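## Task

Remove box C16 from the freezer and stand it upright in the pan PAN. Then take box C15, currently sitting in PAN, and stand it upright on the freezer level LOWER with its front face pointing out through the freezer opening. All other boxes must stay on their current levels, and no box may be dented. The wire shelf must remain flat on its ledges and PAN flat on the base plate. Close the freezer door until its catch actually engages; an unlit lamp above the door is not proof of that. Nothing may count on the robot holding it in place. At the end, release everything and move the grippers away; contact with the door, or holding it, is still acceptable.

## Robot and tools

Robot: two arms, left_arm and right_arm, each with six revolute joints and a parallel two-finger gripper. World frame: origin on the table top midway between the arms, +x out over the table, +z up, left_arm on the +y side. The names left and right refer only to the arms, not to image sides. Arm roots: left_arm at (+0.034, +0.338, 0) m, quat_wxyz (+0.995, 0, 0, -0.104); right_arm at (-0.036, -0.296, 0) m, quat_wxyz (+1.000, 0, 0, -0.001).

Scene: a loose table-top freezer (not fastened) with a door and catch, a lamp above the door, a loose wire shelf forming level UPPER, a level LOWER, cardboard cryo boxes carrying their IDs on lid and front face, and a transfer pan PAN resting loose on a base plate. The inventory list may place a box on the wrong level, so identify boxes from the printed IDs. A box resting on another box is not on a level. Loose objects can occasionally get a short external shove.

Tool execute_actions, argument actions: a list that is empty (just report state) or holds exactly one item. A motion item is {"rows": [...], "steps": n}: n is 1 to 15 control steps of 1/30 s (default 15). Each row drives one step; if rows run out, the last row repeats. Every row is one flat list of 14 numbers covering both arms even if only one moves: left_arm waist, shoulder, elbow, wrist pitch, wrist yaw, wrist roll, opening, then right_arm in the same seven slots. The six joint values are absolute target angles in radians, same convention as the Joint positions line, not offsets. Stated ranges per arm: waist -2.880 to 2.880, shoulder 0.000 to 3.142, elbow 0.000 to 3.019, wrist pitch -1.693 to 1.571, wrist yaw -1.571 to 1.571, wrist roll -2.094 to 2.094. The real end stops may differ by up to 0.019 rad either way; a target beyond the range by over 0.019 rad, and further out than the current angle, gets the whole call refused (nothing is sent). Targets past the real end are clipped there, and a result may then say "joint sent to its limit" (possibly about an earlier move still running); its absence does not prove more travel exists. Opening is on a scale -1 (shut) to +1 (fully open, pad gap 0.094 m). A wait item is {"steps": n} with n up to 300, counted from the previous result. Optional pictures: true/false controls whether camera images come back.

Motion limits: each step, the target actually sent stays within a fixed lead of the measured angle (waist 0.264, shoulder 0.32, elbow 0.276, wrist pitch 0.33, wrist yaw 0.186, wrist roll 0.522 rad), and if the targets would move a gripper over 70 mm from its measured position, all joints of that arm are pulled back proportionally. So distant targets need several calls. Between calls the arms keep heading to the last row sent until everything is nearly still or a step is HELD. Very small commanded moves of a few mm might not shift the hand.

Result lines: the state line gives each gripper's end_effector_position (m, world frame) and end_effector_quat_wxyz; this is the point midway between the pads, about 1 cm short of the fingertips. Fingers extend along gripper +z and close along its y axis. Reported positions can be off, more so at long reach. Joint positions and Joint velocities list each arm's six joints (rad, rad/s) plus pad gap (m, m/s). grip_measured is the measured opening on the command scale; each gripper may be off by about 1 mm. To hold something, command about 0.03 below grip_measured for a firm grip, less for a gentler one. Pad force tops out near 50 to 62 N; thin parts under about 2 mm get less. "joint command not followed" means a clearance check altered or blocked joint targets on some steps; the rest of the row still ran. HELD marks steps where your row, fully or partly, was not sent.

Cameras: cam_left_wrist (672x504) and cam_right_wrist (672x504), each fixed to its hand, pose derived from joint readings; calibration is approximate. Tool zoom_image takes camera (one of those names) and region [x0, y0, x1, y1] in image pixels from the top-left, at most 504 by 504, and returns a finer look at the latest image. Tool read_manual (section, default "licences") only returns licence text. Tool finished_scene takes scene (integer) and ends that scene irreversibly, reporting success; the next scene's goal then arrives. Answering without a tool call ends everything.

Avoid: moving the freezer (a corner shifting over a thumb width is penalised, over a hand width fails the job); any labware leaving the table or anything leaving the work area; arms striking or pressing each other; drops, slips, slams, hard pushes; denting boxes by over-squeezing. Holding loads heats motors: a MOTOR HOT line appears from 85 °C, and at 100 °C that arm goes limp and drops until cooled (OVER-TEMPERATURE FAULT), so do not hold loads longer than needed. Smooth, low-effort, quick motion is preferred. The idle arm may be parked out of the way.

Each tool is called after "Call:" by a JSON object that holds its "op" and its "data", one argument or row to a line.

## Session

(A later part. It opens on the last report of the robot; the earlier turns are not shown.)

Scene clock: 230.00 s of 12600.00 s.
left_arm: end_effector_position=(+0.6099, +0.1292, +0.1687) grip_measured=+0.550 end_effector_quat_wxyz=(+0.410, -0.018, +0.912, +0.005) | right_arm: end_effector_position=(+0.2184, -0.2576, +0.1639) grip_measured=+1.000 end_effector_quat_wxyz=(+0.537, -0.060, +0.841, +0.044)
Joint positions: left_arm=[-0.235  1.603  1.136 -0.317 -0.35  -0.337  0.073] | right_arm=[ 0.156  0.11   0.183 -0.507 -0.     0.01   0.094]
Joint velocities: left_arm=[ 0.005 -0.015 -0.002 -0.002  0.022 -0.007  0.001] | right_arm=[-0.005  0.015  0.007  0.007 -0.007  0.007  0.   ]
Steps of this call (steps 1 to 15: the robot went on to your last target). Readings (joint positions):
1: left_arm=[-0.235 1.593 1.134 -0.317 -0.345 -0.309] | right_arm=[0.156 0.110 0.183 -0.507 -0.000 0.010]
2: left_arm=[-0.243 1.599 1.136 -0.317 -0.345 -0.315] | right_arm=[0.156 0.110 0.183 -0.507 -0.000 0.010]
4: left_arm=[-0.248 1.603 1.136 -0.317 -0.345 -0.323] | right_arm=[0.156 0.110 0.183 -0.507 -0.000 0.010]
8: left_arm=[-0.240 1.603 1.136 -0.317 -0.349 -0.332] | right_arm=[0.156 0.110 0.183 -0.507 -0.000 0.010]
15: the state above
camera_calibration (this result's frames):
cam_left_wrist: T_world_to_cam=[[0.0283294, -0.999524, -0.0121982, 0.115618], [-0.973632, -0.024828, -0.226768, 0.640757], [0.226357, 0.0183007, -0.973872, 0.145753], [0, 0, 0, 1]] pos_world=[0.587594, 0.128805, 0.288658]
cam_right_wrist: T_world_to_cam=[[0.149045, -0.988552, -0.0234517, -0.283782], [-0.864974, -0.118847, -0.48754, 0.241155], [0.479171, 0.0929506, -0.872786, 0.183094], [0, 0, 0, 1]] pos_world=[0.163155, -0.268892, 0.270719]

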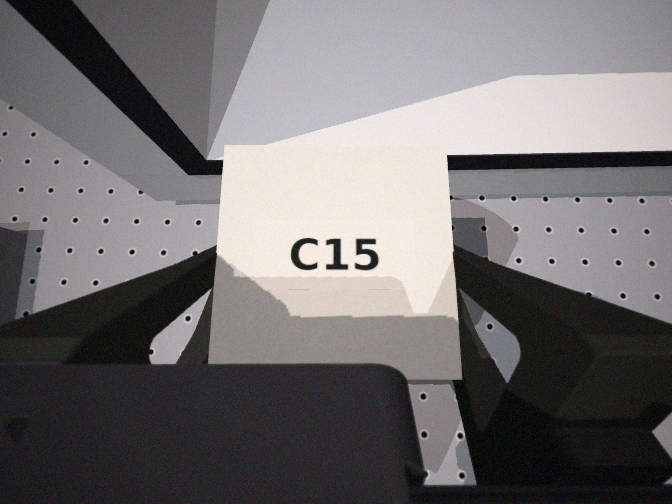

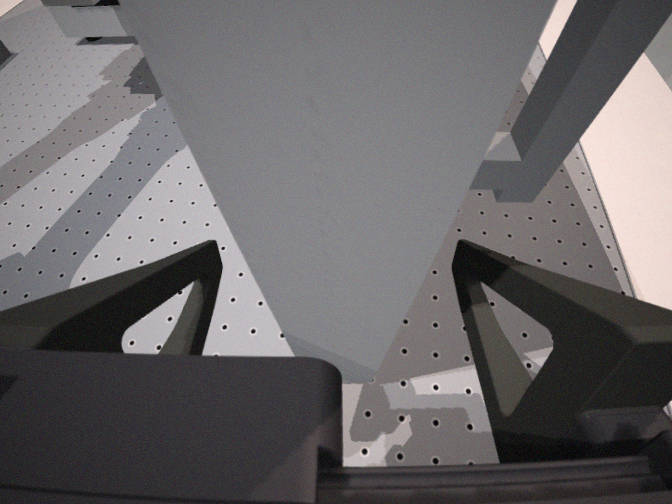

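Call:
{"op": "execute_actions", "data": {
  "actions": [
    {"rows":[[-0.232,1.6,1.215,-0.32,-0.352,-0.34,0.535,0.15,0.1,0.22,-0.48,0,0,1],[-0.232,1.61,1.23,-0.32,-0.352,-0.34,0.535,0.15,0.1,0.22,-0.48,0,0,1],[-0.232,1.62,1.245,-0.325,-0.352,-0.34,0.535,0.15,0.1,0.22,-0.48,0,0,1],[-0.232,1.63,1.26,-0.33,-0.352,-0.34,0.535,0.15,0.1,0.22,-0.48,0,0,1],[-0.232,1.64,1.275,-0.33,-0.352,-0.34,0.535,0.15,0.1,0.22,-0.48,0,0,1],[-0.232,1.65,1.29,-0.335,-0.352,-0.34,0.535,0.15,0.1,0.22,-0.48,0,0,1],[-0.232,1.66,1.305,-0.34,-0.352,-0.34,0.535,0.15,0.1,0.22,-0.48,0,0,1],[-0.232,1.67,1.32,-0.34,-0.352,-0.34,0.535,0.15,0.1,0.22,-0.48,0,0,1],[-0.232,1.682,1.335,-0.345,-0.352,-0.34,0.535,0.15,0.1,0.22,-0.48,0,0,1],[-0.232,1.694,1.35,-0.35,-0.352,-0.34,0.535,0.15,0.1,0.22,-0.48,0,0,1],[-0.232,1.706,1.365,-0.35,-0.352,-0.34,0.535,0.15,0.1,0.22,-0.48,0,0,1],[-0.232,1.718,1.38,-0.355,-0.352,-0.34,0.535,0.15,0.1,0.22,-0.48,0,0,1],[-0.232,1.73,1.395,-0.36,-0.352,-0.34,0.535,0.15,0.1,0.22,-0.48,0,0,1],[-0.232,1.742,1.41,-0.365,-0.352,-0.34,0.535,0.15,0.1,0.22,-0.48,0,0,1],[-0.232,1.754,1.425,-0.37,-0.352,-0.34,0.535,0.15,0.1,0.22,-0.48,0,0,1]]}
  ],
  "pictures": false
}}

Call:
{"op": "execute_actions", "data": {
  "actions": [
    {"rows":[[-0.232,1.766,1.44,-0.375,-0.352,-0.34,0.535,0.15,0.1,0.22,-0.48,0,0,1],[-0.232,1.778,1.455,-0.38,-0.352,-0.34,0.535,0.15,0.1,0.22,-0.48,0,0,1],[-0.232,1.79,1.47,-0.385,-0.352,-0.34,0.535,0.15,0.1,0.22,-0.48,0,0,1],[-0.232,1.80,1.485,-0.39,-0.352,-0.34,0.535,0.15,0.1,0.22,-0.48,0,0,1],[-0.232,1.81,1.5,-0.395,-0.352,-0.34,0.535,0.15,0.1,0.22,-0.48,0,0,1],[-0.232,1.82,1.515,-0.4,-0.352,-0.34,0.535,0.15,0.1,0.22,-0.48,0,0,1],[-0.232,1.83,1.53,-0.405,-0.352,-0.34,0.535,0.15,0.1,0.22,-0.48,0,0,1],[-0.232,1.84,1.545,-0.41,-0.352,-0.34,0.535,0.15,0.1,0.22,-0.48,0,0,1],[-0.232,1.85,1.56,-0.415,-0.352,-0.34,0.535,0.15,0.1,0.22,-0.48,0,0,1],[-0.232,1.86,1.575,-0.42,-0.352,-0.34,0.535,0.15,0.1,0.22,-0.48,0,0,1],[-0.232,1.87,1.59,-0.425,-0.352,-0.34,0.535,0.15,0.1,0.22,-0.48,0,0,1],[-0.232,1.88,1.605,-0.43,-0.352,-0.34,0.535,0.15,0.1,0.22,-0.48,0,0,1],[-0.232,1.89,1.62,-0.43,-0.352,-0.34,0.535,0.15,0.1,0.22,-0.48,0,0,1],[-0.232,1.9,1.63,-0.43,-0.352,-0.34,0.535,0.15,0.1,0.22,-0.48,0,0,1],[-0.232,1.91,1.63,-0.43,-0.352,-0.34,0.535,0.15,0.1,0.22,-0.48,0,0,1]]}
  ],
  "pictures": false
}}

Call:
{"op": "execute_actions", "data": {
  "actions": [
    {"steps":12}
  ]
}}

Scene clock: 241.50 s of 12600.00 s.
left_arm: end_effector_position=(+0.6661, +0.1025, +0.1912) grip_measured=+0.550 end_effector_quat_wxyz=(+0.427, -0.022, +0.904, -0.004) | right_arm: end_effector_position=(+0.2184, -0.2576, +0.1639) grip_measured=+1.000 end_effector_quat_wxyz=(+0.537, -0.060, +0.841, +0.044)
Joint positions: left_arm=[-0.235  1.719  1.33  -0.353 -0.35  -0.338  0.073] | right_arm=[ 0.156  0.11   0.183 -0.507 -0.     0.01   0.094]
Joint velocities: left_arm=[-0.015  0.366  0.418 -0.164  0.022 -0.037  0.   ] | right_arm=[-0.015 -0.015 -0.007 -0.007  0.007 -0.066  0.   ]
Steps of this call (steps 1 to 15: the robot went on to your last target; steps 16 to 90: nothing new was sent; then 8.00 s passed at rest; steps 91 to 105: all 15 steps of this action). Readings (joint positions):
91: left_arm=[-0.235 1.603 1.136 -0.317 -0.350 -0.338] | right_arm=[0.156 0.110 0.183 -0.507 -0.000 0.010]
92: left_arm=[-0.235 1.603 1.137 -0.317 -0.350 -0.338] | right_arm=[0.156 0.110 0.183 -0.507 -0.000 0.010]
94: left_arm=[-0.235 1.608 1.149 -0.322 -0.350 -0.338] | right_arm=[0.156 0.110 0.183 -0.507 -0.000 0.010]
98: left_arm=[-0.235 1.641 1.213 -0.332 -0.350 -0.338] | right_arm=[0.156 0.110 0.183 -0.507 -0.000 0.010]
105: the state above

Scene clock: 242.00 s of 12600.00 s.
left_arm: end_effector_position=(+0.7207, +0.0765, +0.1742) grip_measured=+0.550 end_effector_quat_wxyz=(+0.415, -0.020, +0.910, +0.002) | right_arm: end_effector_position=(+0.2184, -0.2576, +0.1639) grip_measured=+1.000 end_effector_quat_wxyz=(+0.537, -0.060, +0.841, +0.044)
Joint positions: left_arm=[-0.235  1.888  1.539 -0.423 -0.35  -0.338  0.073] | right_arm=[ 0.156  0.11   0.183 -0.507 -0.     0.01   0.094]
Joint velocities: left_arm=[-0.015  0.249  0.344  0.017  0.022 -0.037 -0.001] | right_arm=[-0.015 -0.005  0.007  0.012 -0.007  0.066  0.   ]
Steps of this call (steps 1 to 15: all 15 steps of this action). Readings (joint positions):
1: left_arm=[-0.235 1.731 1.344 -0.358 -0.350 -0.338] | right_arm=[0.156 0.110 0.183 -0.507 -0.000 0.010]
2: left_arm=[-0.235 1.743 1.358 -0.363 -0.350 -0.338] | right_arm=[0.156 0.110 0.183 -0.507 -0.000 0.010]
4: left_arm=[-0.235 1.768 1.386 -0.374 -0.350 -0.338] | right_arm=[0.156 0.110 0.183 -0.507 -0.000 0.010]
8: left_arm=[-0.235 1.818 1.440 -0.395 -0.350 -0.338] | right_arm=[0.156 0.110 0.183 -0.507 -0.000 0.010]
15: the state above

Scene clock: 242.40 s of 12600.00 s.
left_arm: end_effector_position=(+0.7242, +0.0748, +0.1660) grip_measured=+0.550 end_effector_quat_wxyz=(+0.411, -0.019, +0.911, +0.004) | right_arm: end_effector_position=(+0.2184, -0.2576, +0.1639) grip_measured=+1.000 end_effector_quat_wxyz=(+0.537, -0.060, +0.841, +0.044)
Joint positions: left_arm=[-0.235  1.908  1.552 -0.426 -0.35  -0.34   0.073] | right_arm=[ 0.156  0.11   0.183 -0.507 -0.     0.01   0.094]
Joint velocities: left_arm=[-0.015 -0.015 -0.012 -0.022 -0.007  0.022 -0.001] | right_arm=[ 0.005  0.005 -0.017  0.007  0.037 -0.022  0.   ]
Steps of this call (steps 1 to 12: the robot went on to your last target). Readings (joint positions):
1: left_arm=[-0.235 1.895 1.549 -0.423 -0.350 -0.340] | right_arm=[0.156 0.110 0.183 -0.507 -0.000 0.010]
2: left_arm=[-0.235 1.899 1.551 -0.423 -0.350 -0.340] | right_arm=[0.156 0.110 0.183 -0.507 -0.000 0.010]
4: left_arm=[-0.235 1.904 1.551 -0.424 -0.350 -0.340] | right_arm=[0.156 0.110 0.183 -0.507 -0.000 0.010]
8: left_arm=[-0.235 1.908 1.551 -0.426 -0.350 -0.340] | right_arm=[0.156 0.110 0.183 -0.507 -0.000 0.010]
12: the state above
camera_calibration (this result's frames):
cam_left_wrist: T_world_to_cam=[[0.0301135, -0.999501, -0.00950294, 0.0562551], [-0.973258, -0.0271541, -0.228102, 0.750243], [0.227731, 0.0161178, -0.973591, 0.117396], [0, 0, 0, 1]] pos_world=[0.701751, 0.0747071, 0.285962]
cam_right_wrist: T_world_to_cam=[[0.149045, -0.988552, -0.0234517, -0.283782], [-0.864974, -0.118847, -0.48754, 0.241155], [0.479171, 0.0929506, -0.872786, 0.183094], [0, 0, 0, 1]] pos_world=[0.163155, -0.268892, 0.270719]

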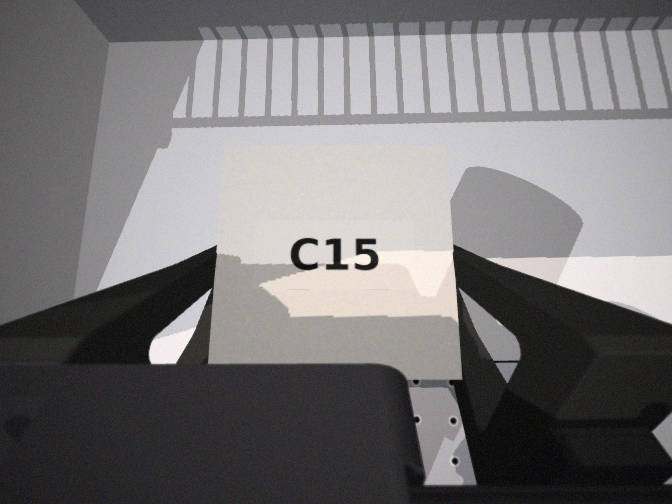

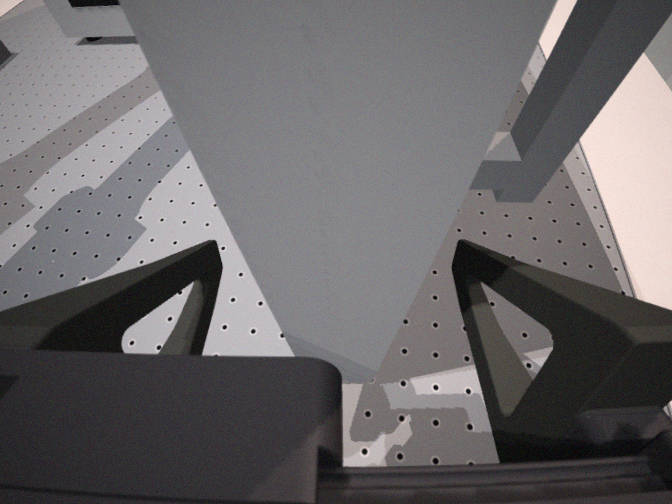

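Call:
{"op": "execute_actions", "data": {
  "actions": [
    {"rows":[[-0.232,1.915,1.56,-0.39,-0.352,-0.34,0.535,0.15,0.1,0.22,-0.48,0,0,1],[-0.232,1.915,1.56,-0.39,-0.352,-0.34,0.535,0.15,0.1,0.22,-0.48,0,0,1],[-0.232,1.925,1.56,-0.38,-0.352,-0.34,0.535,0.15,0.1,0.22,-0.48,0,0,1],[-0.232,1.925,1.56,-0.38,-0.352,-0.34,0.535,0.15,0.1,0.22,-0.48,0,0,1],[-0.232,1.935,1.56,-0.37,-0.352,-0.34,0.535,0.15,0.1,0.22,-0.48,0,0,1]]}
  ]
}}

Scene clock: 245.93 s of 12600.00 s.
left_arm: end_effector_position=(+0.7294, +0.0724, +0.1541) grip_measured=+0.550 end_effector_quat_wxyz=(+0.414, -0.020, +0.910, +0.003) | right_arm: end_effector_position=(+0.2184, -0.2576, +0.1639) grip_measured=+1.000 end_effector_quat_wxyz=(+0.537, -0.060, +0.841, +0.044)
Joint positions: left_arm=[-0.235  1.932  1.552 -0.396 -0.35  -0.34   0.073] | right_arm=[ 0.156  0.11   0.183 -0.507 -0.     0.01   0.094]
Joint velocities: left_arm=[-0.024  0.005  0.002  0.007 -0.007  0.022 -0.001] | right_arm=[ 0.005 -0.015 -0.012  0.002 -0.081  0.007  0.   ]
Steps of this call (steps 1 to 30: the robot went on to your last target; steps 31 to 90: nothing new was sent; then 0.03 s passed at rest; steps 91 to 105: all 15 steps of this action). Readings (joint positions):
91: left_arm=[-0.235 1.908 1.552 -0.424 -0.350 -0.340] | right_arm=[0.156 0.110 0.183 -0.507 -0.000 0.010]
92: left_arm=[-0.235 1.908 1.552 -0.422 -0.350 -0.340] | right_arm=[0.156 0.110 0.183 -0.507 -0.000 0.010]
94: left_arm=[-0.235 1.910 1.552 -0.413 -0.350 -0.340] | right_arm=[0.156 0.110 0.183 -0.507 -0.000 0.010]
98: left_arm=[-0.235 1.918 1.552 -0.396 -0.350 -0.340] | right_arm=[0.156 0.110 0.183 -0.507 -0.000 0.010]
105: the state above
camera_calibration (this result's frames):
cam_left_wrist: T_world_to_cam=[[0.0301605, -0.999524, -0.00654242, 0.0530567], [-0.971906, -0.0277973, -0.233722, 0.752383], [0.233429, 0.0134078, -0.972282, 0.100501], [0, 0, 0, 1]] pos_world=[0.706186, 0.0725982, 0.27391]
cam_right_wrist: T_world_to_cam=[[0.149045, -0.988552, -0.0234517, -0.283782], [-0.864974, -0.118847, -0.48754, 0.241155], [0.479171, 0.0929506, -0.872786, 0.183094], [0, 0, 0, 1]] pos_world=[0.163155, -0.268892, 0.270719]

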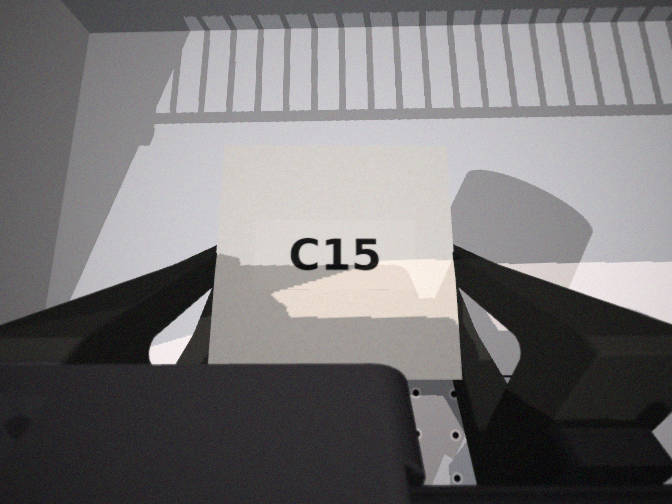

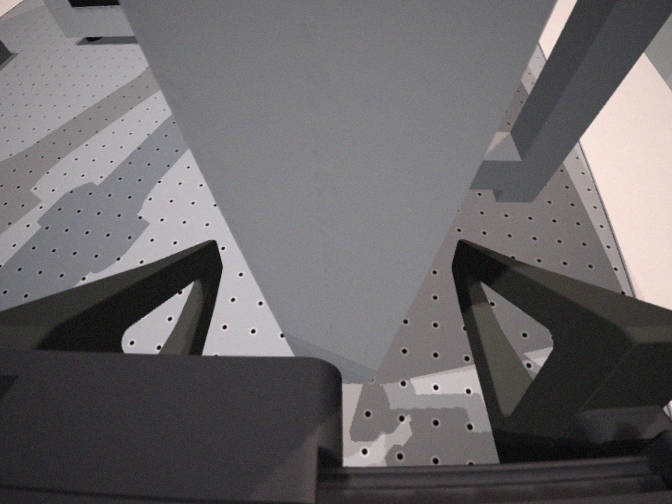

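Call:
{"op": "execute_actions", "data": {
  "actions": [
    {"rows":[[-0.232,1.945,1.56,-0.36,-0.352,-0.34,0.535,0.15,0.1,0.22,-0.48,0,0,1],[-0.232,1.945,1.56,-0.36,-0.352,-0.34,0.535,0.15,0.1,0.22,-0.48,0,0,1],[-0.232,1.952,1.56,-0.355,-0.352,-0.34,0.535,0.15,0.1,0.22,-0.48,0,0,1]]}
  ],
  "pictures": false
}}

Scene clock: 248.20 s of 12600.00 s.
left_arm: end_effector_position=(+0.7322, +0.0710, +0.1485) grip_measured=+0.550 end_effector_quat_wxyz=(+0.416, -0.021, +0.909, +0.002) | right_arm: end_effector_position=(+0.2184, -0.2576, +0.1639) grip_measured=+1.000 end_effector_quat_wxyz=(+0.537, -0.060, +0.841, +0.044)
Joint positions: left_arm=[-0.235  1.944  1.552 -0.378 -0.35  -0.34   0.073] | right_arm=[ 0.156  0.11   0.183 -0.507 -0.     0.01   0.094]
Joint velocities: left_arm=[-0.005 -0.005 -0.002  0.002 -0.022  0.066 -0.001] | right_arm=[-0.015  0.005  0.007 -0.007 -0.022 -0.066  0.   ]
Steps of this call (steps 1 to 15: the robot went on to your last target; steps 16 to 53: nothing new was sent; steps 54 to 68: all 15 steps of this action). Readings (joint positions):
54: left_arm=[-0.235 1.932 1.552 -0.394 -0.350 -0.340] | right_arm=[0.156 0.110 0.183 -0.507 -0.000 0.010]
55: left_arm=[-0.235 1.933 1.552 -0.391 -0.350 -0.340] | right_arm=[0.156 0.110 0.183 -0.507 -0.000 0.010]
57: left_arm=[-0.235 1.935 1.552 -0.385 -0.350 -0.340] | right_arm=[0.156 0.110 0.183 -0.507 -0.000 0.010]
61: left_arm=[-0.235 1.941 1.552 -0.381 -0.350 -0.340] | right_arm=[0.156 0.110 0.183 -0.507 -0.000 0.010]
68: the state above

Call:
{"op": "execute_actions", "data": {
  "actions": [
    {"rows":[[-0.232,1.965,1.56,-0.355,-0.352,-0.34,0.535,0.15,0.1,0.22,-0.48,0,0,1]]}
  ],
  "pictures": false
}}

Scene clock: 249.80 s of 12600.00 s.
left_arm: end_effector_position=(+0.7324, +0.0709, +0.1482) grip_measured=+0.550 end_effector_quat_wxyz=(+0.416, -0.021, +0.909, +0.002) | right_arm: end_effector_position=(+0.2184, -0.2576, +0.1639) grip_measured=+1.000 end_effector_quat_wxyz=(+0.537, -0.060, +0.841, +0.044)
Joint positions: left_arm=[-0.235  1.944  1.552 -0.377 -0.35  -0.34   0.073] | right_arm=[ 0.156  0.11   0.183 -0.507 -0.     0.01   0.094]
Joint velocities: left_arm=[-0.015 -0.005  0.007  0.002  0.037 -0.007 -0.001] | right_arm=[ 0.005 -0.005 -0.022  0.022 -0.022 -0.022  0.   ]
Steps of this call (steps 1 to 15: the robot went on to your last target; steps 16 to 33: nothing new was sent; steps 34 to 48: all 15 steps of this action). Readings (joint positions):
34: left_arm=[-0.235 1.944 1.552 -0.378 -0.350 -0.340] | right_arm=[0.156 0.110 0.183 -0.507 -0.000 0.010]
35: left_arm=[-0.235 1.944 1.552 -0.377 -0.350 -0.340] | right_arm=[0.156 0.110 0.183 -0.507 -0.000 0.010]
37: left_arm=[-0.235 1.944 1.552 -0.377 -0.350 -0.340] | right_arm=[0.156 0.110 0.183 -0.507 -0.000 0.010]
41: left_arm=[-0.235 1.944 1.552 -0.377 -0.350 -0.340] | right_arm=[0.156 0.110 0.183 -0.507 -0.000 0.010]
48: the state above

Call:
{"op": "execute_actions", "data": {
  "actions": [
    {"rows":[[-0.235,1.94,1.56,-0.36,-0.352,-0.34,0.6,0.15,0.1,0.22,-0.48,0,0,1],[-0.235,1.94,1.56,-0.36,-0.352,-0.34,0.7,0.15,0.1,0.22,-0.48,0,0,1],[-0.235,1.94,1.56,-0.36,-0.352,-0.34,0.85,0.15,0.1,0.22,-0.48,0,0,1],[-0.235,1.94,1.56,-0.36,-0.352,-0.34,1,0.15,0.1,0.22,-0.48,0,0,1],[-0.235,1.94,1.56,-0.36,-0.352,-0.34,1,0.15,0.1,0.22,-0.48,0,0,1],[-0.245,1.9,1.54,-0.31,-0.365,-0.31,1,0.15,0.1,0.22,-0.48,0,0,1],[-0.247,1.897,1.525,-0.27,-0.372,-0.3,1,0.15,0.1,0.22,-0.48,0,0,1],[-0.249,1.894,1.51,-0.23,-0.38,-0.29,1,0.15,0.1,0.22,-0.48,0,0,1],[-0.251,1.89,1.495,-0.19,-0.39,-0.28,1,0.15,0.1,0.22,-0.48,0,0,1],[-0.253,1.887,1.48,-0.15,-0.4,-0.27,1,0.15,0.1,0.22,-0.48,0,0,1],[-0.255,1.884,1.465,-0.11,-0.408,-0.26,1,0.15,0.1,0.22,-0.48,0,0,1],[-0.257,1.88,1.45,-0.07,-0.416,-0.25,1,0.15,0.1,0.22,-0.48,0,0,1],[-0.259,1.877,1.435,-0.03,-0.425,-0.235,1,0.15,0.1,0.22,-0.48,0,0,1],[-0.261,1.874,1.42,0.01,-0.433,-0.225,1,0.15,0.1,0.22,-0.48,0,0,1],[-0.263,1.87,1.405,0.05,-0.442,-0.215,1,0.15,0.1,0.22,-0.48,0,0,1]]}
  ],
  "pictures": false
}}

Call:
{"op": "execute_actions", "data": {
  "actions": [
    {"rows":[[-0.265,1.867,1.39,0.09,-0.45,-0.2,1,0.15,0.1,0.22,-0.48,0,0,1],[-0.267,1.864,1.375,0.13,-0.46,-0.19,1,0.15,0.1,0.22,-0.48,0,0,1],[-0.269,1.86,1.36,0.17,-0.468,-0.18,1,0.15,0.1,0.22,-0.48,0,0,1],[-0.27,1.86,1.345,0.21,-0.475,-0.17,1,0.15,0.1,0.22,-0.48,0,0,1],[-0.27,1.86,1.338,0.23,-0.48,-0.163,1,0.15,0.1,0.22,-0.48,0,0,1]]}
  ]
}}

Scene clock: 260.80 s of 12600.00 s.
left_arm: end_effector_position=(+0.7398, +0.0723, +0.1682) grip_measured=+1.000 end_effector_quat_wxyz=(+0.518, -0.028, +0.855, +0.001) | right_arm: end_effector_position=(+0.2184, -0.2576, +0.1639) grip_measured=+1.000 end_effector_quat_wxyz=(+0.537, -0.060, +0.841, +0.044)
Joint positions: left_arm=[-0.246  1.918  1.434 -0.052 -0.43  -0.273  0.094] | right_arm=[ 0.156  0.11   0.183 -0.507 -0.     0.01   0.094]
Joint velocities: left_arm=[-0.073 -0.093 -0.437  1.165 -0.271  0.315  0.   ] | right_arm=[-0.005 -0.024  0.002  0.002  0.007 -0.081  0.   ]
Steps of this call (steps 1 to 15: the robot went on to your last target; steps 16 to 90: nothing new was sent; then 7.50 s passed at rest; steps 91 to 105: all 15 steps of this action). Readings (joint positions):
91: left_arm=[-0.235 1.944 1.552 -0.377 -0.350 -0.340] | right_arm=[0.156 0.110 0.183 -0.507 -0.000 0.010]
92: left_arm=[-0.235 1.944 1.552 -0.377 -0.350 -0.340] | right_arm=[0.156 0.110 0.183 -0.507 -0.000 0.010]
94: left_arm=[-0.235 1.944 1.552 -0.377 -0.350 -0.340] | right_arm=[0.156 0.110 0.183 -0.507 -0.000 0.010]
98: left_arm=[-0.235 1.941 1.535 -0.317 -0.369 -0.329] | right_arm=[0.156 0.110 0.183 -0.507 -0.000 0.010]
105: the state above

Scene clock: 261.30 s of 12600.00 s.
left_arm: end_effector_position=(+0.7329, +0.0682, +0.1856) grip_measured=+1.000 end_effector_quat_wxyz=(+0.588, -0.018, +0.808, +0.003) | right_arm: end_effector_position=(+0.2184, -0.2576, +0.1639) grip_measured=+1.000 end_effector_quat_wxyz=(+0.537, -0.060, +0.841, +0.044)
Joint positions: left_arm=[-0.264  1.899  1.34   0.207 -0.475 -0.184  0.094] | right_arm=[ 0.156  0.11   0.183 -0.507 -0.     0.01   0.094]
Joint velocities: left_arm=[ 0.005  0.015 -0.012 -0.007 -0.051  0.022  0.   ] | right_arm=[-0.005 -0.015  0.007  0.007  0.051 -0.007  0.   ]
Steps of this call (steps 1 to 15: all 15 steps of this action). Readings (joint positions):
1: left_arm=[-0.249 1.915 1.419 -0.012 -0.438 -0.262] | right_arm=[0.156 0.110 0.183 -0.507 -0.000 0.010]
2: left_arm=[-0.251 1.912 1.404 0.028 -0.447 -0.251] | right_arm=[0.156 0.110 0.183 -0.507 -0.000 0.010]
4: left_arm=[-0.257 1.905 1.374 0.108 -0.464 -0.230] | right_arm=[0.156 0.110 0.183 -0.507 -0.000 0.010]
8: left_arm=[-0.264 1.900 1.341 0.194 -0.475 -0.201] | right_arm=[0.156 0.110 0.183 -0.507 -0.000 0.010]
15: the state above
camera_calibration (this result's frames):
cam_left_wrist: T_world_to_cam=[[0.0325322, -0.999462, -0.00408292, 0.046827], [-0.801013, -0.0236291, -0.59818, 0.705168], [0.597762, 0.0227306, -0.801351, -0.169001], [0, 0, 0, 1]] pos_world=[0.664348, 0.0673059, 0.286579]
cam_right_wrist: T_world_to_cam=[[0.149045, -0.988552, -0.0234517, -0.283782], [-0.864974, -0.118847, -0.48754, 0.241155], [0.479171, 0.0929506, -0.872786, 0.183094], [0, 0, 0, 1]] pos_world=[0.163155, -0.268892, 0.270719]

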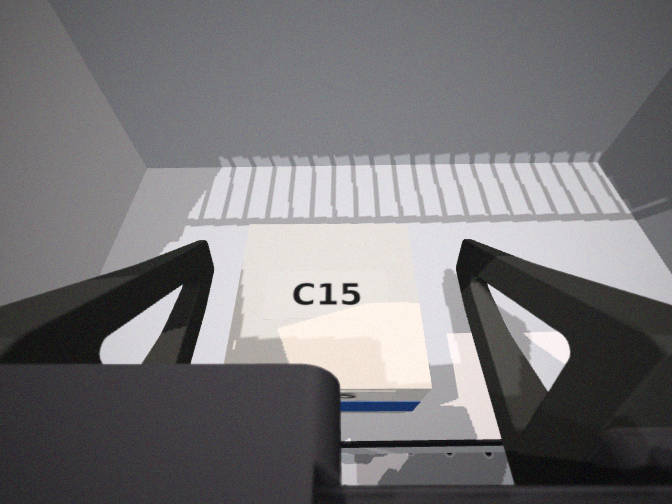

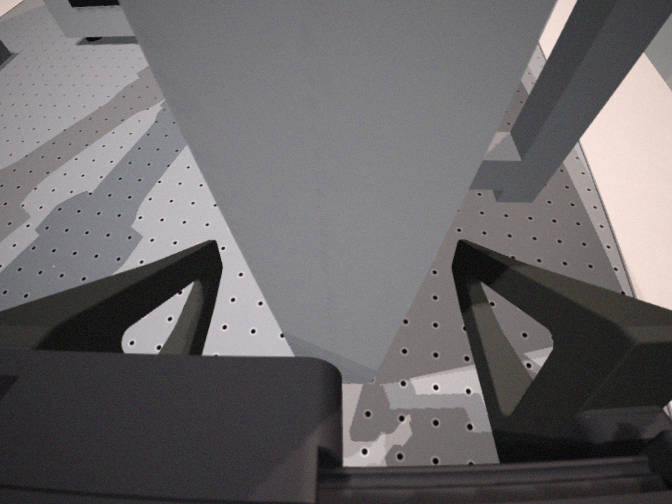

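Call:
{"op": "execute_actions", "data": {
  "actions": [
    {"rows":[[-0.264,1.915,1.36,0.22,-0.495,-0.19,1,0.15,0.1,0.22,-0.48,0,0,1],[-0.264,1.915,1.36,0.22,-0.495,-0.19,1,0.15,0.1,0.22,-0.48,0,0,1],[-0.264,1.93,1.36,0.22,-0.495,-0.2,1,0.15,0.1,0.22,-0.48,0,0,1],[-0.264,1.93,1.36,0.22,-0.495,-0.2,1,0.15,0.1,0.22,-0.48,0,0,1],[-0.264,1.945,1.36,0.22,-0.495,-0.21,1,0.15,0.1,0.22,-0.48,0,0,1],[-0.264,1.945,1.36,0.22,-0.495,-0.21,1,0.15,0.1,0.22,-0.48,0,0,1],[-0.264,1.957,1.36,0.22,-0.495,-0.22,1,0.15,0.1,0.22,-0.48,0,0,1]]}
  ]
}}

Scene clock: 265.83 s of 12600.00 s.
left_arm: end_effector_position=(+0.7347, +0.0700, +0.1458) grip_measured=+1.000 end_effector_quat_wxyz=(+0.570, -0.022, +0.821, +0.016) | right_arm: end_effector_position=(+0.2184, -0.2576, +0.1639) grip_measured=+1.000 end_effector_quat_wxyz=(+0.537, -0.060, +0.841, +0.044)
Joint positions: left_arm=[-0.264  1.955  1.34   0.207 -0.491 -0.201  0.094] | right_arm=[ 0.156  0.11   0.183 -0.507 -0.     0.01   0.094]
Joint velocities: left_arm=[-0.005  0.015  0.007  0.002 -0.051 -0.051  0.   ] | right_arm=[-0.015 -0.005  0.007 -0.007  0.081 -0.007  0.   ]
Steps of this call (steps 1 to 15: the robot went on to your last target; steps 16 to 90: nothing new was sent; then 1.03 s passed at rest; steps 91 to 105: all 15 steps of this action). Readings (joint positions):
91: left_arm=[-0.264 1.899 1.340 0.207 -0.482 -0.180] | right_arm=[0.156 0.110 0.183 -0.507 -0.000 0.010]
92: left_arm=[-0.264 1.899 1.340 0.207 -0.487 -0.180] | right_arm=[0.156 0.110 0.183 -0.507 -0.000 0.010]
94: left_arm=[-0.264 1.901 1.340 0.207 -0.490 -0.181] | right_arm=[0.156 0.110 0.183 -0.507 -0.000 0.010]
98: left_arm=[-0.264 1.920 1.340 0.207 -0.491 -0.191] | right_arm=[0.156 0.110 0.183 -0.507 -0.000 0.010]
105: the state above
camera_calibration (this result's frames):
cam_left_wrist: T_world_to_cam=[[0.0521219, -0.998432, -0.020395, 0.0362739], [-0.827268, -0.0317288, -0.56091, 0.697241], [0.559384, 0.0461079, -0.827625, -0.171648], [0, 0, 0, 1]] pos_world=[0.670932, 0.066254, 0.249769]
cam_right_wrist: T_world_to_cam=[[0.149045, -0.988552, -0.0234517, -0.283782], [-0.864974, -0.118847, -0.48754, 0.241155], [0.479171, 0.0929506, -0.872786, 0.183094], [0, 0, 0, 1]] pos_world=[0.163155, -0.268892, 0.270719]

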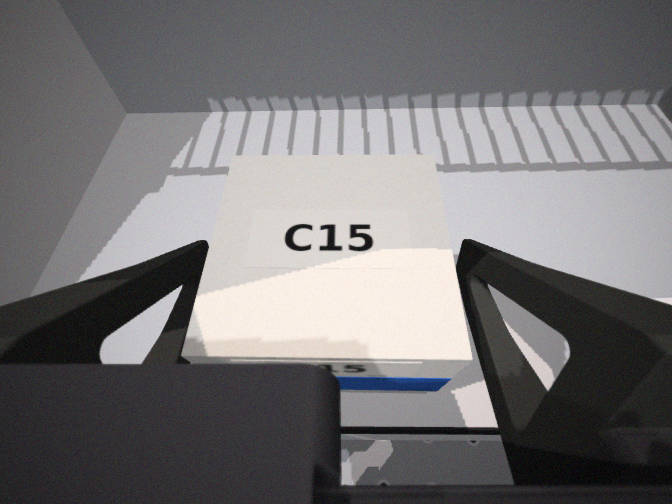

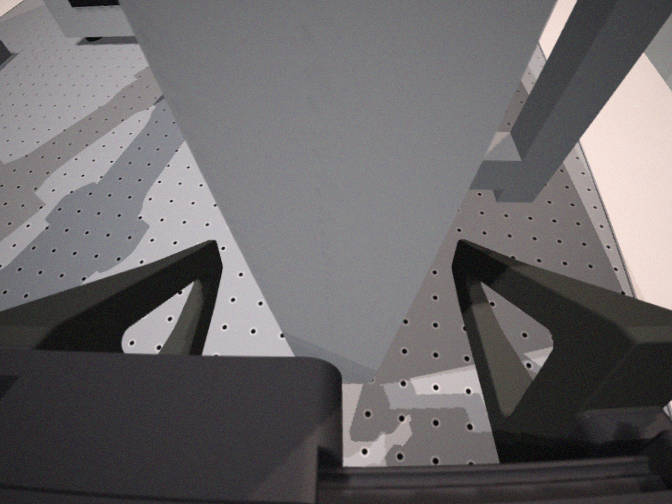

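Call:
{"op": "execute_actions", "data": {
  "actions": [
    {"rows":[[-0.264,1.957,1.36,0.22,-0.495,-0.22,0.85,0.15,0.1,0.22,-0.48,0,0,1],[-0.264,1.957,1.36,0.22,-0.495,-0.22,0.78,0.15,0.1,0.22,-0.48,0,0,1],[-0.264,1.957,1.36,0.22,-0.495,-0.22,0.74,0.15,0.1,0.22,-0.48,0,0,1],[-0.264,1.957,1.36,0.22,-0.495,-0.22,0.71,0.15,0.1,0.22,-0.48,0,0,1],[-0.264,1.957,1.36,0.22,-0.495,-0.22,0.68,0.15,0.1,0.22,-0.48,0,0,1],[-0.264,1.957,1.36,0.22,-0.495,-0.22,0.66,0.15,0.1,0.22,-0.48,0,0,1],[-0.264,1.957,1.36,0.22,-0.495,-0.22,0.64,0.15,0.1,0.22,-0.48,0,0,1],[-0.264,1.957,1.36,0.22,-0.495,-0.22,0.62,0.15,0.1,0.22,-0.48,0,0,1],[-0.264,1.957,1.36,0.22,-0.495,-0.22,0.6,0.15,0.1,0.22,-0.48,0,0,1],[-0.264,1.957,1.36,0.22,-0.495,-0.22,0.585,0.15,0.1,0.22,-0.48,0,0,1],[-0.264,1.957,1.36,0.22,-0.495,-0.22,0.57,0.15,0.1,0.22,-0.48,0,0,1],[-0.264,1.957,1.36,0.22,-0.495,-0.22,0.56,0.15,0.1,0.22,-0.48,0,0,1],[-0.264,1.957,1.36,0.22,-0.495,-0.22,0.55,0.15,0.1,0.22,-0.48,0,0,1],[-0.264,1.957,1.36,0.22,-0.495,-0.22,0.54,0.15,0.1,0.22,-0.48,0,0,1],[-0.264,1.957,1.36,0.22,-0.495,-0.22,0.535,0.15,0.1,0.22,-0.48,0,0,1]]}
  ],
  "pictures": false
}}

Call:
{"op": "execute_actions", "data": {
  "actions": [
    {"rows":[[-0.264,1.957,1.42,0.2,-0.495,-0.22,0.535,0.15,0.1,0.22,-0.48,0,0,1],[-0.264,1.957,1.43,0.2,-0.495,-0.22,0.535,0.15,0.1,0.22,-0.48,0,0,1],[-0.264,1.957,1.44,0.195,-0.495,-0.22,0.535,0.15,0.1,0.22,-0.48,0,0,1],[-0.264,1.957,1.45,0.19,-0.495,-0.22,0.535,0.15,0.1,0.22,-0.48,0,0,1],[-0.264,1.963,1.46,0.185,-0.495,-0.22,0.535,0.15,0.1,0.22,-0.48,0,0,1],[-0.264,1.97,1.47,0.18,-0.495,-0.22,0.535,0.15,0.1,0.22,-0.48,0,0,1],[-0.264,1.977,1.48,0.175,-0.495,-0.22,0.535,0.15,0.1,0.22,-0.48,0,0,1],[-0.264,1.984,1.49,0.17,-0.495,-0.22,0.535,0.15,0.1,0.22,-0.48,0,0,1],[-0.264,1.991,1.5,0.165,-0.495,-0.22,0.535,0.15,0.1,0.22,-0.48,0,0,1],[-0.264,1.998,1.51,0.16,-0.495,-0.22,0.535,0.15,0.1,0.22,-0.48,0,0,1],[-0.264,2.005,1.52,0.155,-0.495,-0.22,0.535,0.15,0.1,0.22,-0.48,0,0,1],[-0.264,2.012,1.53,0.15,-0.495,-0.22,0.535,0.15,0.1,0.22,-0.48,0,0,1],[-0.264,2.019,1.54,0.148,-0.495,-0.22,0.535,0.15,0.1,0.22,-0.48,0,0,1],[-0.264,2.026,1.545,0.146,-0.495,-0.22,0.535,0.15,0.1,0.22,-0.48,0,0,1],[-0.264,2.03,1.545,0.146,-0.495,-0.22,0.535,0.15,0.1,0.22,-0.48,0,0,1]]}
  ],
  "pictures": false
}}

Call:
{"op": "execute_actions", "data": {
  "actions": [
    {"steps":15}
  ]
}}

Scene clock: 276.50 s of 12600.00 s.
left_arm: end_effector_position=(+0.7347, +0.0702, +0.1455) grip_measured=+0.552 end_effector_quat_wxyz=(+0.570, -0.024, +0.821, +0.015) | right_arm: end_effector_position=(+0.2184, -0.2576, +0.1639) grip_measured=+1.000 end_effector_quat_wxyz=(+0.537, -0.060, +0.841, +0.044)
Joint positions: left_arm=[-0.264  1.955  1.34   0.207 -0.492 -0.205  0.073] | right_arm=[ 0.156  0.11   0.183 -0.507 -0.     0.01   0.094]
Joint velocities: left_arm=[ 0.005 -0.015 -0.002  0.007  0.007 -0.037 -0.002] | right_arm=[ 0.005 -0.005 -0.007  0.002 -0.007  0.11   0.   ]
Steps of this call (steps 1 to 15: the robot went on to your last target; steps 16 to 90: nothing new was sent; then 7.17 s passed at rest; steps 91 to 105: all 15 steps of this action). Readings (joint positions):
91: left_arm=[-0.264 1.955 1.340 0.207 -0.491 -0.204] | right_arm=[0.156 0.110 0.183 -0.507 -0.000 0.010]
92: left_arm=[-0.264 1.955 1.340 0.207 -0.491 -0.204] | right_arm=[0.156 0.110 0.183 -0.507 -0.000 0.010]
94: left_arm=[-0.264 1.955 1.340 0.207 -0.491 -0.204] | right_arm=[0.156 0.110 0.183 -0.507 -0.000 0.010]
98: left_arm=[-0.264 1.955 1.340 0.207 -0.491 -0.204] | right_arm=[0.156 0.110 0.183 -0.507 -0.000 0.010]
105: the state above

Scene clock: 277.00 s of 12600.00 s.
left_arm: end_effector_position=(+0.7671, +0.0536, +0.1730) grip_measured=+0.551 end_effector_quat_wxyz=(+0.584, -0.029, +0.811, +0.007) | right_arm: end_effector_position=(+0.2184, -0.2576, +0.1639) grip_measured=+1.000 end_effector_quat_wxyz=(+0.537, -0.060, +0.841, +0.044)
Joint positions: left_arm=[-0.264  2.001  1.475  0.157 -0.492 -0.205  0.073] | right_arm=[ 0.156  0.11   0.183 -0.507 -0.     0.01   0.094]
Joint velocities: left_arm=[ 0.005  0.171  0.183 -0.046 -0.022 -0.022 -0.001] | right_arm=[-0.015 -0.015 -0.002  0.012  0.022  0.022  0.   ]
Steps of this call (steps 1 to 15: all 15 steps of this action). Readings (joint positions):
1: left_arm=[-0.264 1.955 1.341 0.207 -0.492 -0.205] | right_arm=[0.156 0.110 0.183 -0.507 -0.000 0.010]
2: left_arm=[-0.264 1.955 1.343 0.205 -0.492 -0.205] | right_arm=[0.156 0.110 0.183 -0.507 -0.000 0.010]
4: left_arm=[-0.264 1.956 1.352 0.199 -0.492 -0.205] | right_arm=[0.156 0.110 0.183 -0.507 -0.000 0.010]
8: left_arm=[-0.264 1.964 1.395 0.182 -0.492 -0.205] | right_arm=[0.156 0.110 0.183 -0.507 -0.000 0.010]
15: the state above

Scene clock: 277.50 s of 12600.00 s.
left_arm: end_effector_position=(+0.7689, +0.0526, +0.1520) grip_measured=+0.551 end_effector_quat_wxyz=(+0.572, -0.025, +0.820, +0.014) | right_arm: end_effector_position=(+0.2184, -0.2576, +0.1639) grip_measured=+1.000 end_effector_quat_wxyz=(+0.537, -0.060, +0.841, +0.044)
Joint positions: left_arm=[-0.264  2.031  1.481  0.148 -0.492 -0.205  0.073] | right_arm=[ 0.156  0.11   0.183 -0.507 -0.     0.01   0.094]
Joint velocities: left_arm=[-0.015 -0.024 -0.007 -0.002 -0.051  0.007  0.001] | right_arm=[ 0.005 -0.005 -0.007  0.007 -0.037 -0.051  0.   ]
Steps of this call (steps 1 to 15: the robot went on to your last target). Readings (joint positions):
1: left_arm=[-0.264 2.007 1.480 0.156 -0.492 -0.205] | right_arm=[0.156 0.110 0.183 -0.507 -0.000 0.010]
2: left_arm=[-0.264 2.011 1.481 0.155 -0.492 -0.205] | right_arm=[0.156 0.110 0.183 -0.507 -0.000 0.010]
4: left_arm=[-0.264 2.019 1.481 0.152 -0.492 -0.205] | right_arm=[0.156 0.110 0.183 -0.507 -0.000 0.010]
8: left_arm=[-0.264 2.030 1.481 0.148 -0.492 -0.205] | right_arm=[0.156 0.110 0.183 -0.507 -0.000 0.010]
15: the state above
camera_calibration (this result's frames):
cam_left_wrist: T_world_to_cam=[[0.0546119, -0.998416, -0.0135653, 0.0143336], [-0.823325, -0.0373399, -0.56634, 0.726598], [0.564936, 0.0420975, -0.82406, -0.189493], [0, 0, 0, 1]] pos_world=[0.704495, 0.0494192, 0.255542]
cam_right_wrist: T_world_to_cam=[[0.149045, -0.988552, -0.0234517, -0.283782], [-0.864974, -0.118847, -0.48754, 0.241155], [0.479171, 0.0929506, -0.872786, 0.183094], [0, 0, 0, 1]] pos_world=[0.163155, -0.268892, 0.270719]

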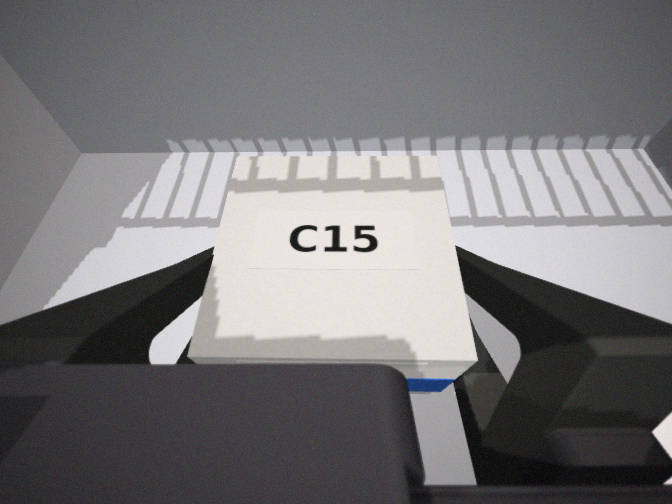

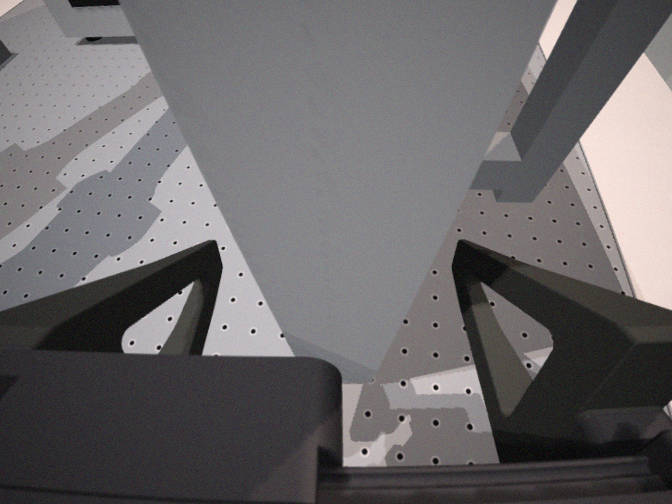

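Lower, release, lift tips via wrist, retract with camera looking up at shelf.

Call:
{"op": "execute_actions", "data": {
  "actions": [
    {"rows":[[-0.264,2.05,1.5,0.15,-0.495,-0.22,0.535,0.15,0.1,0.22,-0.48,0,0,1]]}
  ],
  "pictures": false
}}

Call:
{"op": "execute_actions", "data": {
  "actions": [
    {"rows":[[-0.264,2.035,1.5,0.15,-0.495,-0.22,0.6,0.15,0.1,0.22,-0.48,0,0,1],[-0.264,2.035,1.5,0.15,-0.495,-0.22,0.7,0.15,0.1,0.22,-0.48,0,0,1],[-0.264,2.035,1.5,0.15,-0.495,-0.22,0.85,0.15,0.1,0.22,-0.48,0,0,1],[-0.264,2.035,1.5,0.15,-0.495,-0.22,1,0.15,0.1,0.22,-0.48,0,0,1],[-0.264,2.035,1.5,0.15,-0.495,-0.22,1,0.15,0.1,0.22,-0.48,0,0,1],[-0.264,2.0,1.5,0.22,-0.495,-0.2,1,0.15,0.1,0.22,-0.48,0,0,1],[-0.264,1.99,1.5,0.26,-0.495,-0.17,1,0.15,0.1,0.22,-0.48,0,0,1],[-0.264,1.98,1.5,0.3,-0.495,-0.14,1,0.15,0.1,0.22,-0.48,0,0,1]]}
  ],
  "pictures": false
}}

Scene clock: 283.17 s of 12600.00 s.
left_arm: end_effector_position=(+0.7691, +0.0527, +0.1471) grip_measured=+0.551 end_effector_quat_wxyz=(+0.570, -0.024, +0.821, +0.015) | right_arm: end_effector_position=(+0.2184, -0.2576, +0.1639) grip_measured=+1.000 end_effector_quat_wxyz=(+0.537, -0.060, +0.841, +0.044)
Joint positions: left_arm=[-0.264  2.037  1.481  0.148 -0.493 -0.205  0.073] | right_arm=[ 0.156  0.11   0.183 -0.507 -0.     0.01   0.094]
Joint velocities: left_arm=[-0.005 -0.015  0.007  0.002 -0.095 -0.051 -0.001] | right_arm=[-0.005 -0.005 -0.022 -0.007 -0.037 -0.11   0.   ]
Steps of this call (steps 1 to 15: the robot went on to your last target; steps 16 to 90: nothing new was sent; then 2.17 s passed at rest; steps 91 to 105: all 15 steps of this action). Readings (joint positions):
91: left_arm=[-0.264 2.031 1.481 0.148 -0.492 -0.205] | right_arm=[0.156 0.110 0.183 -0.507 -0.000 0.010]
92: left_arm=[-0.264 2.032 1.481 0.148 -0.492 -0.205] | right_arm=[0.156 0.110 0.183 -0.507 -0.000 0.010]
94: left_arm=[-0.264 2.035 1.481 0.148 -0.492 -0.205] | right_arm=[0.156 0.110 0.183 -0.507 -0.000 0.010]
98: left_arm=[-0.264 2.037 1.481 0.148 -0.493 -0.205] | right_arm=[0.156 0.110 0.183 -0.507 -0.000 0.010]
105: the state above

Scene clock: 283.67 s of 12600.00 s.
left_arm: end_effector_position=(+0.7768, +0.0488, +0.1915) grip_measured=+1.000 end_effector_quat_wxyz=(+0.623, -0.029, +0.782, -0.002) | right_arm: end_effector_position=(+0.2184, -0.2576, +0.1639) grip_measured=+1.000 end_effector_quat_wxyz=(+0.537, -0.060, +0.841, +0.044)
Joint positions: left_arm=[-0.264  2.015  1.481  0.277 -0.493 -0.165  0.094] | right_arm=[ 0.156  0.11   0.183 -0.507 -0.     0.01   0.094]
Joint velocities: left_arm=[ 0.005 -0.063 -0.002  0.032 -0.037  0.051  0.   ] | right_arm=[-0.015 -0.005  0.012 -0.007 -0.022  0.037  0.   ]
Steps of this call (steps 1 to 15: all 15 steps of this action). Readings (joint positions):
1: left_arm=[-0.264 2.037 1.481 0.148 -0.493 -0.205] | right_arm=[0.156 0.110 0.183 -0.507 -0.000 0.010]
2: left_arm=[-0.264 2.037 1.481 0.148 -0.493 -0.205] | right_arm=[0.156 0.110 0.183 -0.507 -0.000 0.010]
4: left_arm=[-0.264 2.037 1.481 0.148 -0.493 -0.205] | right_arm=[0.156 0.110 0.183 -0.507 -0.000 0.010]
8: left_arm=[-0.264 2.037 1.481 0.204 -0.493 -0.195] | right_arm=[0.156 0.110 0.183 -0.507 -0.000 0.010]
15: the state above

Call:
{"op": "execute_actions", "data": {
  "actions": [
    {"rows":[[-0.264,1.965,1.46,0.31,-0.495,-0.14,1,0.15,0.1,0.22,-0.48,0,0,1],[-0.264,1.953,1.44,0.32,-0.495,-0.14,1,0.15,0.1,0.22,-0.48,0,0,1],[-0.264,1.94,1.42,0.33,-0.495,-0.14,1,0.15,0.1,0.22,-0.48,0,0,1],[-0.264,1.927,1.4,0.34,-0.495,-0.14,1,0.15,0.1,0.22,-0.48,0,0,1],[-0.264,1.914,1.38,0.35,-0.495,-0.14,1,0.15,0.1,0.22,-0.48,0,0,1],[-0.264,1.9,1.36,0.36,-0.495,-0.14,1,0.15,0.1,0.22,-0.48,0,0,1],[-0.264,1.887,1.34,0.37,-0.495,-0.14,1,0.15,0.1,0.22,-0.48,0,0,1],[-0.264,1.874,1.32,0.38,-0.495,-0.14,1,0.15,0.1,0.22,-0.48,0,0,1],[-0.264,1.86,1.3,0.39,-0.495,-0.14,1,0.15,0.1,0.22,-0.48,0,0,1],[-0.264,1.845,1.28,0.4,-0.495,-0.14,1,0.15,0.1,0.22,-0.48,0,0,1],[-0.264,1.83,1.26,0.41,-0.495,-0.14,1,0.15,0.1,0.22,-0.48,0,0,1],[-0.264,1.81,1.235,0.42,-0.495,-0.14,1,0.15,0.1,0.22,-0.48,0,0,1],[-0.264,1.79,1.21,0.43,-0.495,-0.14,1,0.15,0.1,0.22,-0.48,0,0,1],[-0.264,1.77,1.185,0.44,-0.495,-0.14,1,0.15,0.1,0.22,-0.48,0,0,1],[-0.264,1.75,1.16,0.45,-0.495,-0.14,1,0.15,0.1,0.22,-0.48,0,0,1]]}
  ],
  "pictures": false
}}

Call:
{"op": "execute_actions", "data": {
  "actions": [
    {"rows":[[-0.264,1.7,1.1,0.47,-0.45,-0.1,1,0.15,0.1,0.22,-0.48,0,0,1],[-0.264,1.65,1.04,0.5,-0.4,-0.08,1,0.15,0.1,0.22,-0.48,0,0,1],[-0.264,1.6,0.98,0.53,-0.35,-0.05,1,0.15,0.1,0.22,-0.48,0,0,1],[-0.264,1.55,0.92,0.58,-0.3,0,1,0.15,0.1,0.22,-0.48,0,0,1],[-0.264,1.5,0.86,0.65,-0.25,0,1,0.15,0.1,0.22,-0.48,0,0,1],[-0.264,1.45,0.8,0.73,-0.2,0,1,0.15,0.1,0.22,-0.48,0,0,1],[-0.264,1.4,0.74,0.82,-0.2,0,1,0.15,0.1,0.22,-0.48,0,0,1],[-0.264,1.35,0.68,0.92,-0.2,0.05,1,0.15,0.1,0.22,-0.48,0,0,1],[-0.264,1.3,0.62,1.05,-0.2,0.05,1,0.15,0.1,0.22,-0.48,0,0,1]]}
  ],
  "pictures": false
}}

Call:
{"op": "execute_actions", "data": {
  "actions": [
    {"steps":15}
  ]
}}

Scene clock: 290.37 s of 12600.00 s.
left_arm: end_effector_position=(+0.7068, +0.0846, +0.2033) grip_measured=+1.000 end_effector_quat_wxyz=(+0.634, -0.030, +0.773, -0.006) | right_arm: end_effector_position=(+0.2184, -0.2576, +0.1639) grip_measured=+1.000 end_effector_quat_wxyz=(+0.537, -0.060, +0.841, +0.044)
Joint positions: left_arm=[-0.264  1.833  1.203  0.405 -0.493 -0.156  0.094] | right_arm=[ 0.156  0.11   0.183 -0.507 -0.     0.01   0.094]
Joint velocities: left_arm=[ 0.005 -0.64  -0.672  0.31   0.051 -0.037  0.   ] | right_arm=[-0.024 -0.015 -0.017 -0.022  0.022  0.022  0.   ]
Steps of this call (steps 1 to 15: the robot went on to your last target; steps 16 to 90: nothing new was sent; then 3.20 s passed at rest; steps 91 to 105: all 15 steps of this action). Readings (joint positions):
91: left_arm=[-0.264 2.011 1.479 0.281 -0.493 -0.157] | right_arm=[0.156 0.110 0.183 -0.507 -0.000 0.010]
92: left_arm=[-0.264 2.008 1.472 0.286 -0.493 -0.156] | right_arm=[0.156 0.110 0.183 -0.507 -0.000 0.010]
94: left_arm=[-0.264 1.994 1.441 0.301 -0.493 -0.156] | right_arm=[0.156 0.110 0.183 -0.507 -0.000 0.010]
98: left_arm=[-0.264 1.948 1.354 0.335 -0.493 -0.156] | right_arm=[0.156 0.110 0.183 -0.507 -0.000 0.010]
105: the state above

Scene clock: 290.87 s of 12600.00 s.
left_arm: end_effector_position=(+0.5012, +0.1379, +0.3632) grip_measured=+1.000 end_effector_quat_wxyz=(+0.809, +0.053, +0.570, -0.131) | right_arm: end_effector_position=(+0.2184, -0.2576, +0.1639) grip_measured=+1.000 end_effector_quat_wxyz=(+0.537, -0.060, +0.841, +0.044)
Joint positions: left_arm=[-0.264  1.281  0.619  1.022 -0.206  0.009  0.094] | right_arm=[ 0.156  0.11   0.183 -0.507 -0.     0.01   0.094]
Joint velocities: left_arm=[ 0.005 -0.249 -0.002  0.339 -0.007  0.139  0.   ] | right_arm=[-0.005 -0.005  0.002  0.022  0.007 -0.095  0.   ]
Steps of this call (steps 1 to 15: all 15 steps of this action). Readings (joint positions):
1: left_arm=[-0.264 1.809 1.174 0.418 -0.474 -0.150] | right_arm=[0.156 0.110 0.183 -0.507 -0.000 0.010]
2: left_arm=[-0.264 1.778 1.135 0.436 -0.438 -0.141] | right_arm=[0.156 0.110 0.183 -0.507 -0.000 0.010]
4: left_arm=[-0.264 1.696 1.031 0.484 -0.348 -0.109] | right_arm=[0.156 0.110 0.183 -0.507 -0.000 0.010]
8: left_arm=[-0.264 1.515 0.818 0.671 -0.223 -0.061] | right_arm=[0.156 0.110 0.183 -0.507 -0.000 0.010]
15: the state above

Scene clock: 291.37 s of 12600.00 s.
left_arm: end_effector_position=(+0.5018, +0.1374, +0.3626) grip_measured=+1.000 end_effector_quat_wxyz=(+0.813, +0.060, +0.566, -0.123) | right_arm: end_effector_position=(+0.2184, -0.2576, +0.1639) grip_measured=+1.000 end_effector_quat_wxyz=(+0.537, -0.060, +0.841, +0.044)
Joint positions: left_arm=[-0.264  1.29   0.619  1.038 -0.204  0.033  0.094] | right_arm=[ 0.156  0.11   0.183 -0.507 -0.     0.01   0.094]
Joint velocities: left_arm=[-0.005 -0.015 -0.002  0.007 -0.037 -0.022  0.   ] | right_arm=[-0.005  0.005 -0.012  0.002  0.007  0.037  0.   ]
Steps of this call (steps 1 to 15: the robot went on to your last target). Readings (joint positions):
1: left_arm=[-0.264 1.276 0.619 1.032 -0.205 0.014] | right_arm=[0.156 0.110 0.183 -0.507 -0.000 0.010]
2: left_arm=[-0.264 1.275 0.619 1.038 -0.205 0.018] | right_arm=[0.156 0.110 0.183 -0.507 -0.000 0.010]
4: left_arm=[-0.264 1.281 0.619 1.038 -0.204 0.023] | right_arm=[0.156 0.110 0.183 -0.507 -0.000 0.010]
8: left_arm=[-0.264 1.289 0.619 1.038 -0.204 0.030] | right_arm=[0.156 0.110 0.183 -0.507 -0.000 0.010]
15: the state above
camera_calibration (this result's frames):
cam_left_wrist: T_world_to_cam=[[-0.256007, -0.966318, 0.0262559, 0.25346], [-0.253046, 0.0407761, -0.966595, 0.47734], [0.932967, -0.254099, -0.254962, -0.218836], [0, 0, 0, 1]] pos_world=[0.389844, 0.169853, 0.398944]
cam_right_wrist: T_world_to_cam=[[0.149045, -0.988552, -0.0234517, -0.283782], [-0.864974, -0.118847, -0.48754, 0.241155], [0.479171, 0.0929506, -0.872786, 0.183094], [0, 0, 0, 1]] pos_world=[0.163155, -0.268892, 0.270719]

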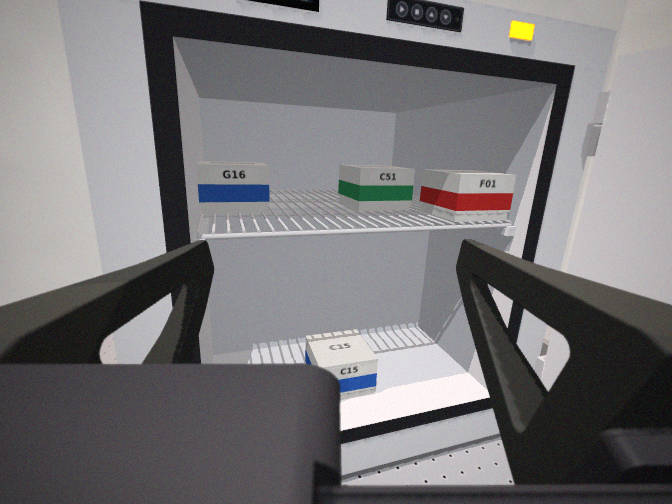

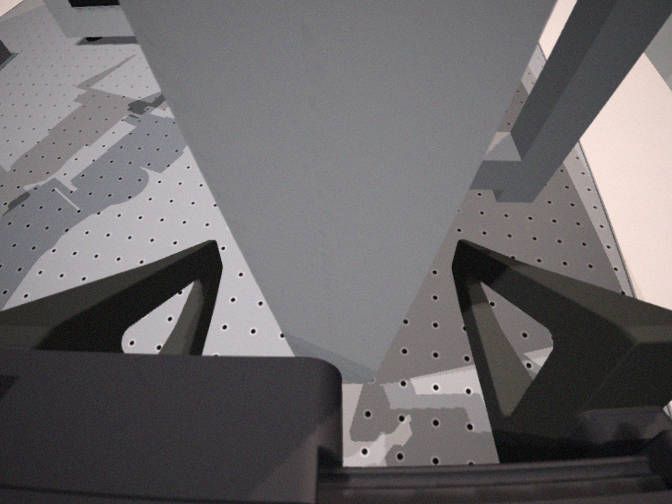

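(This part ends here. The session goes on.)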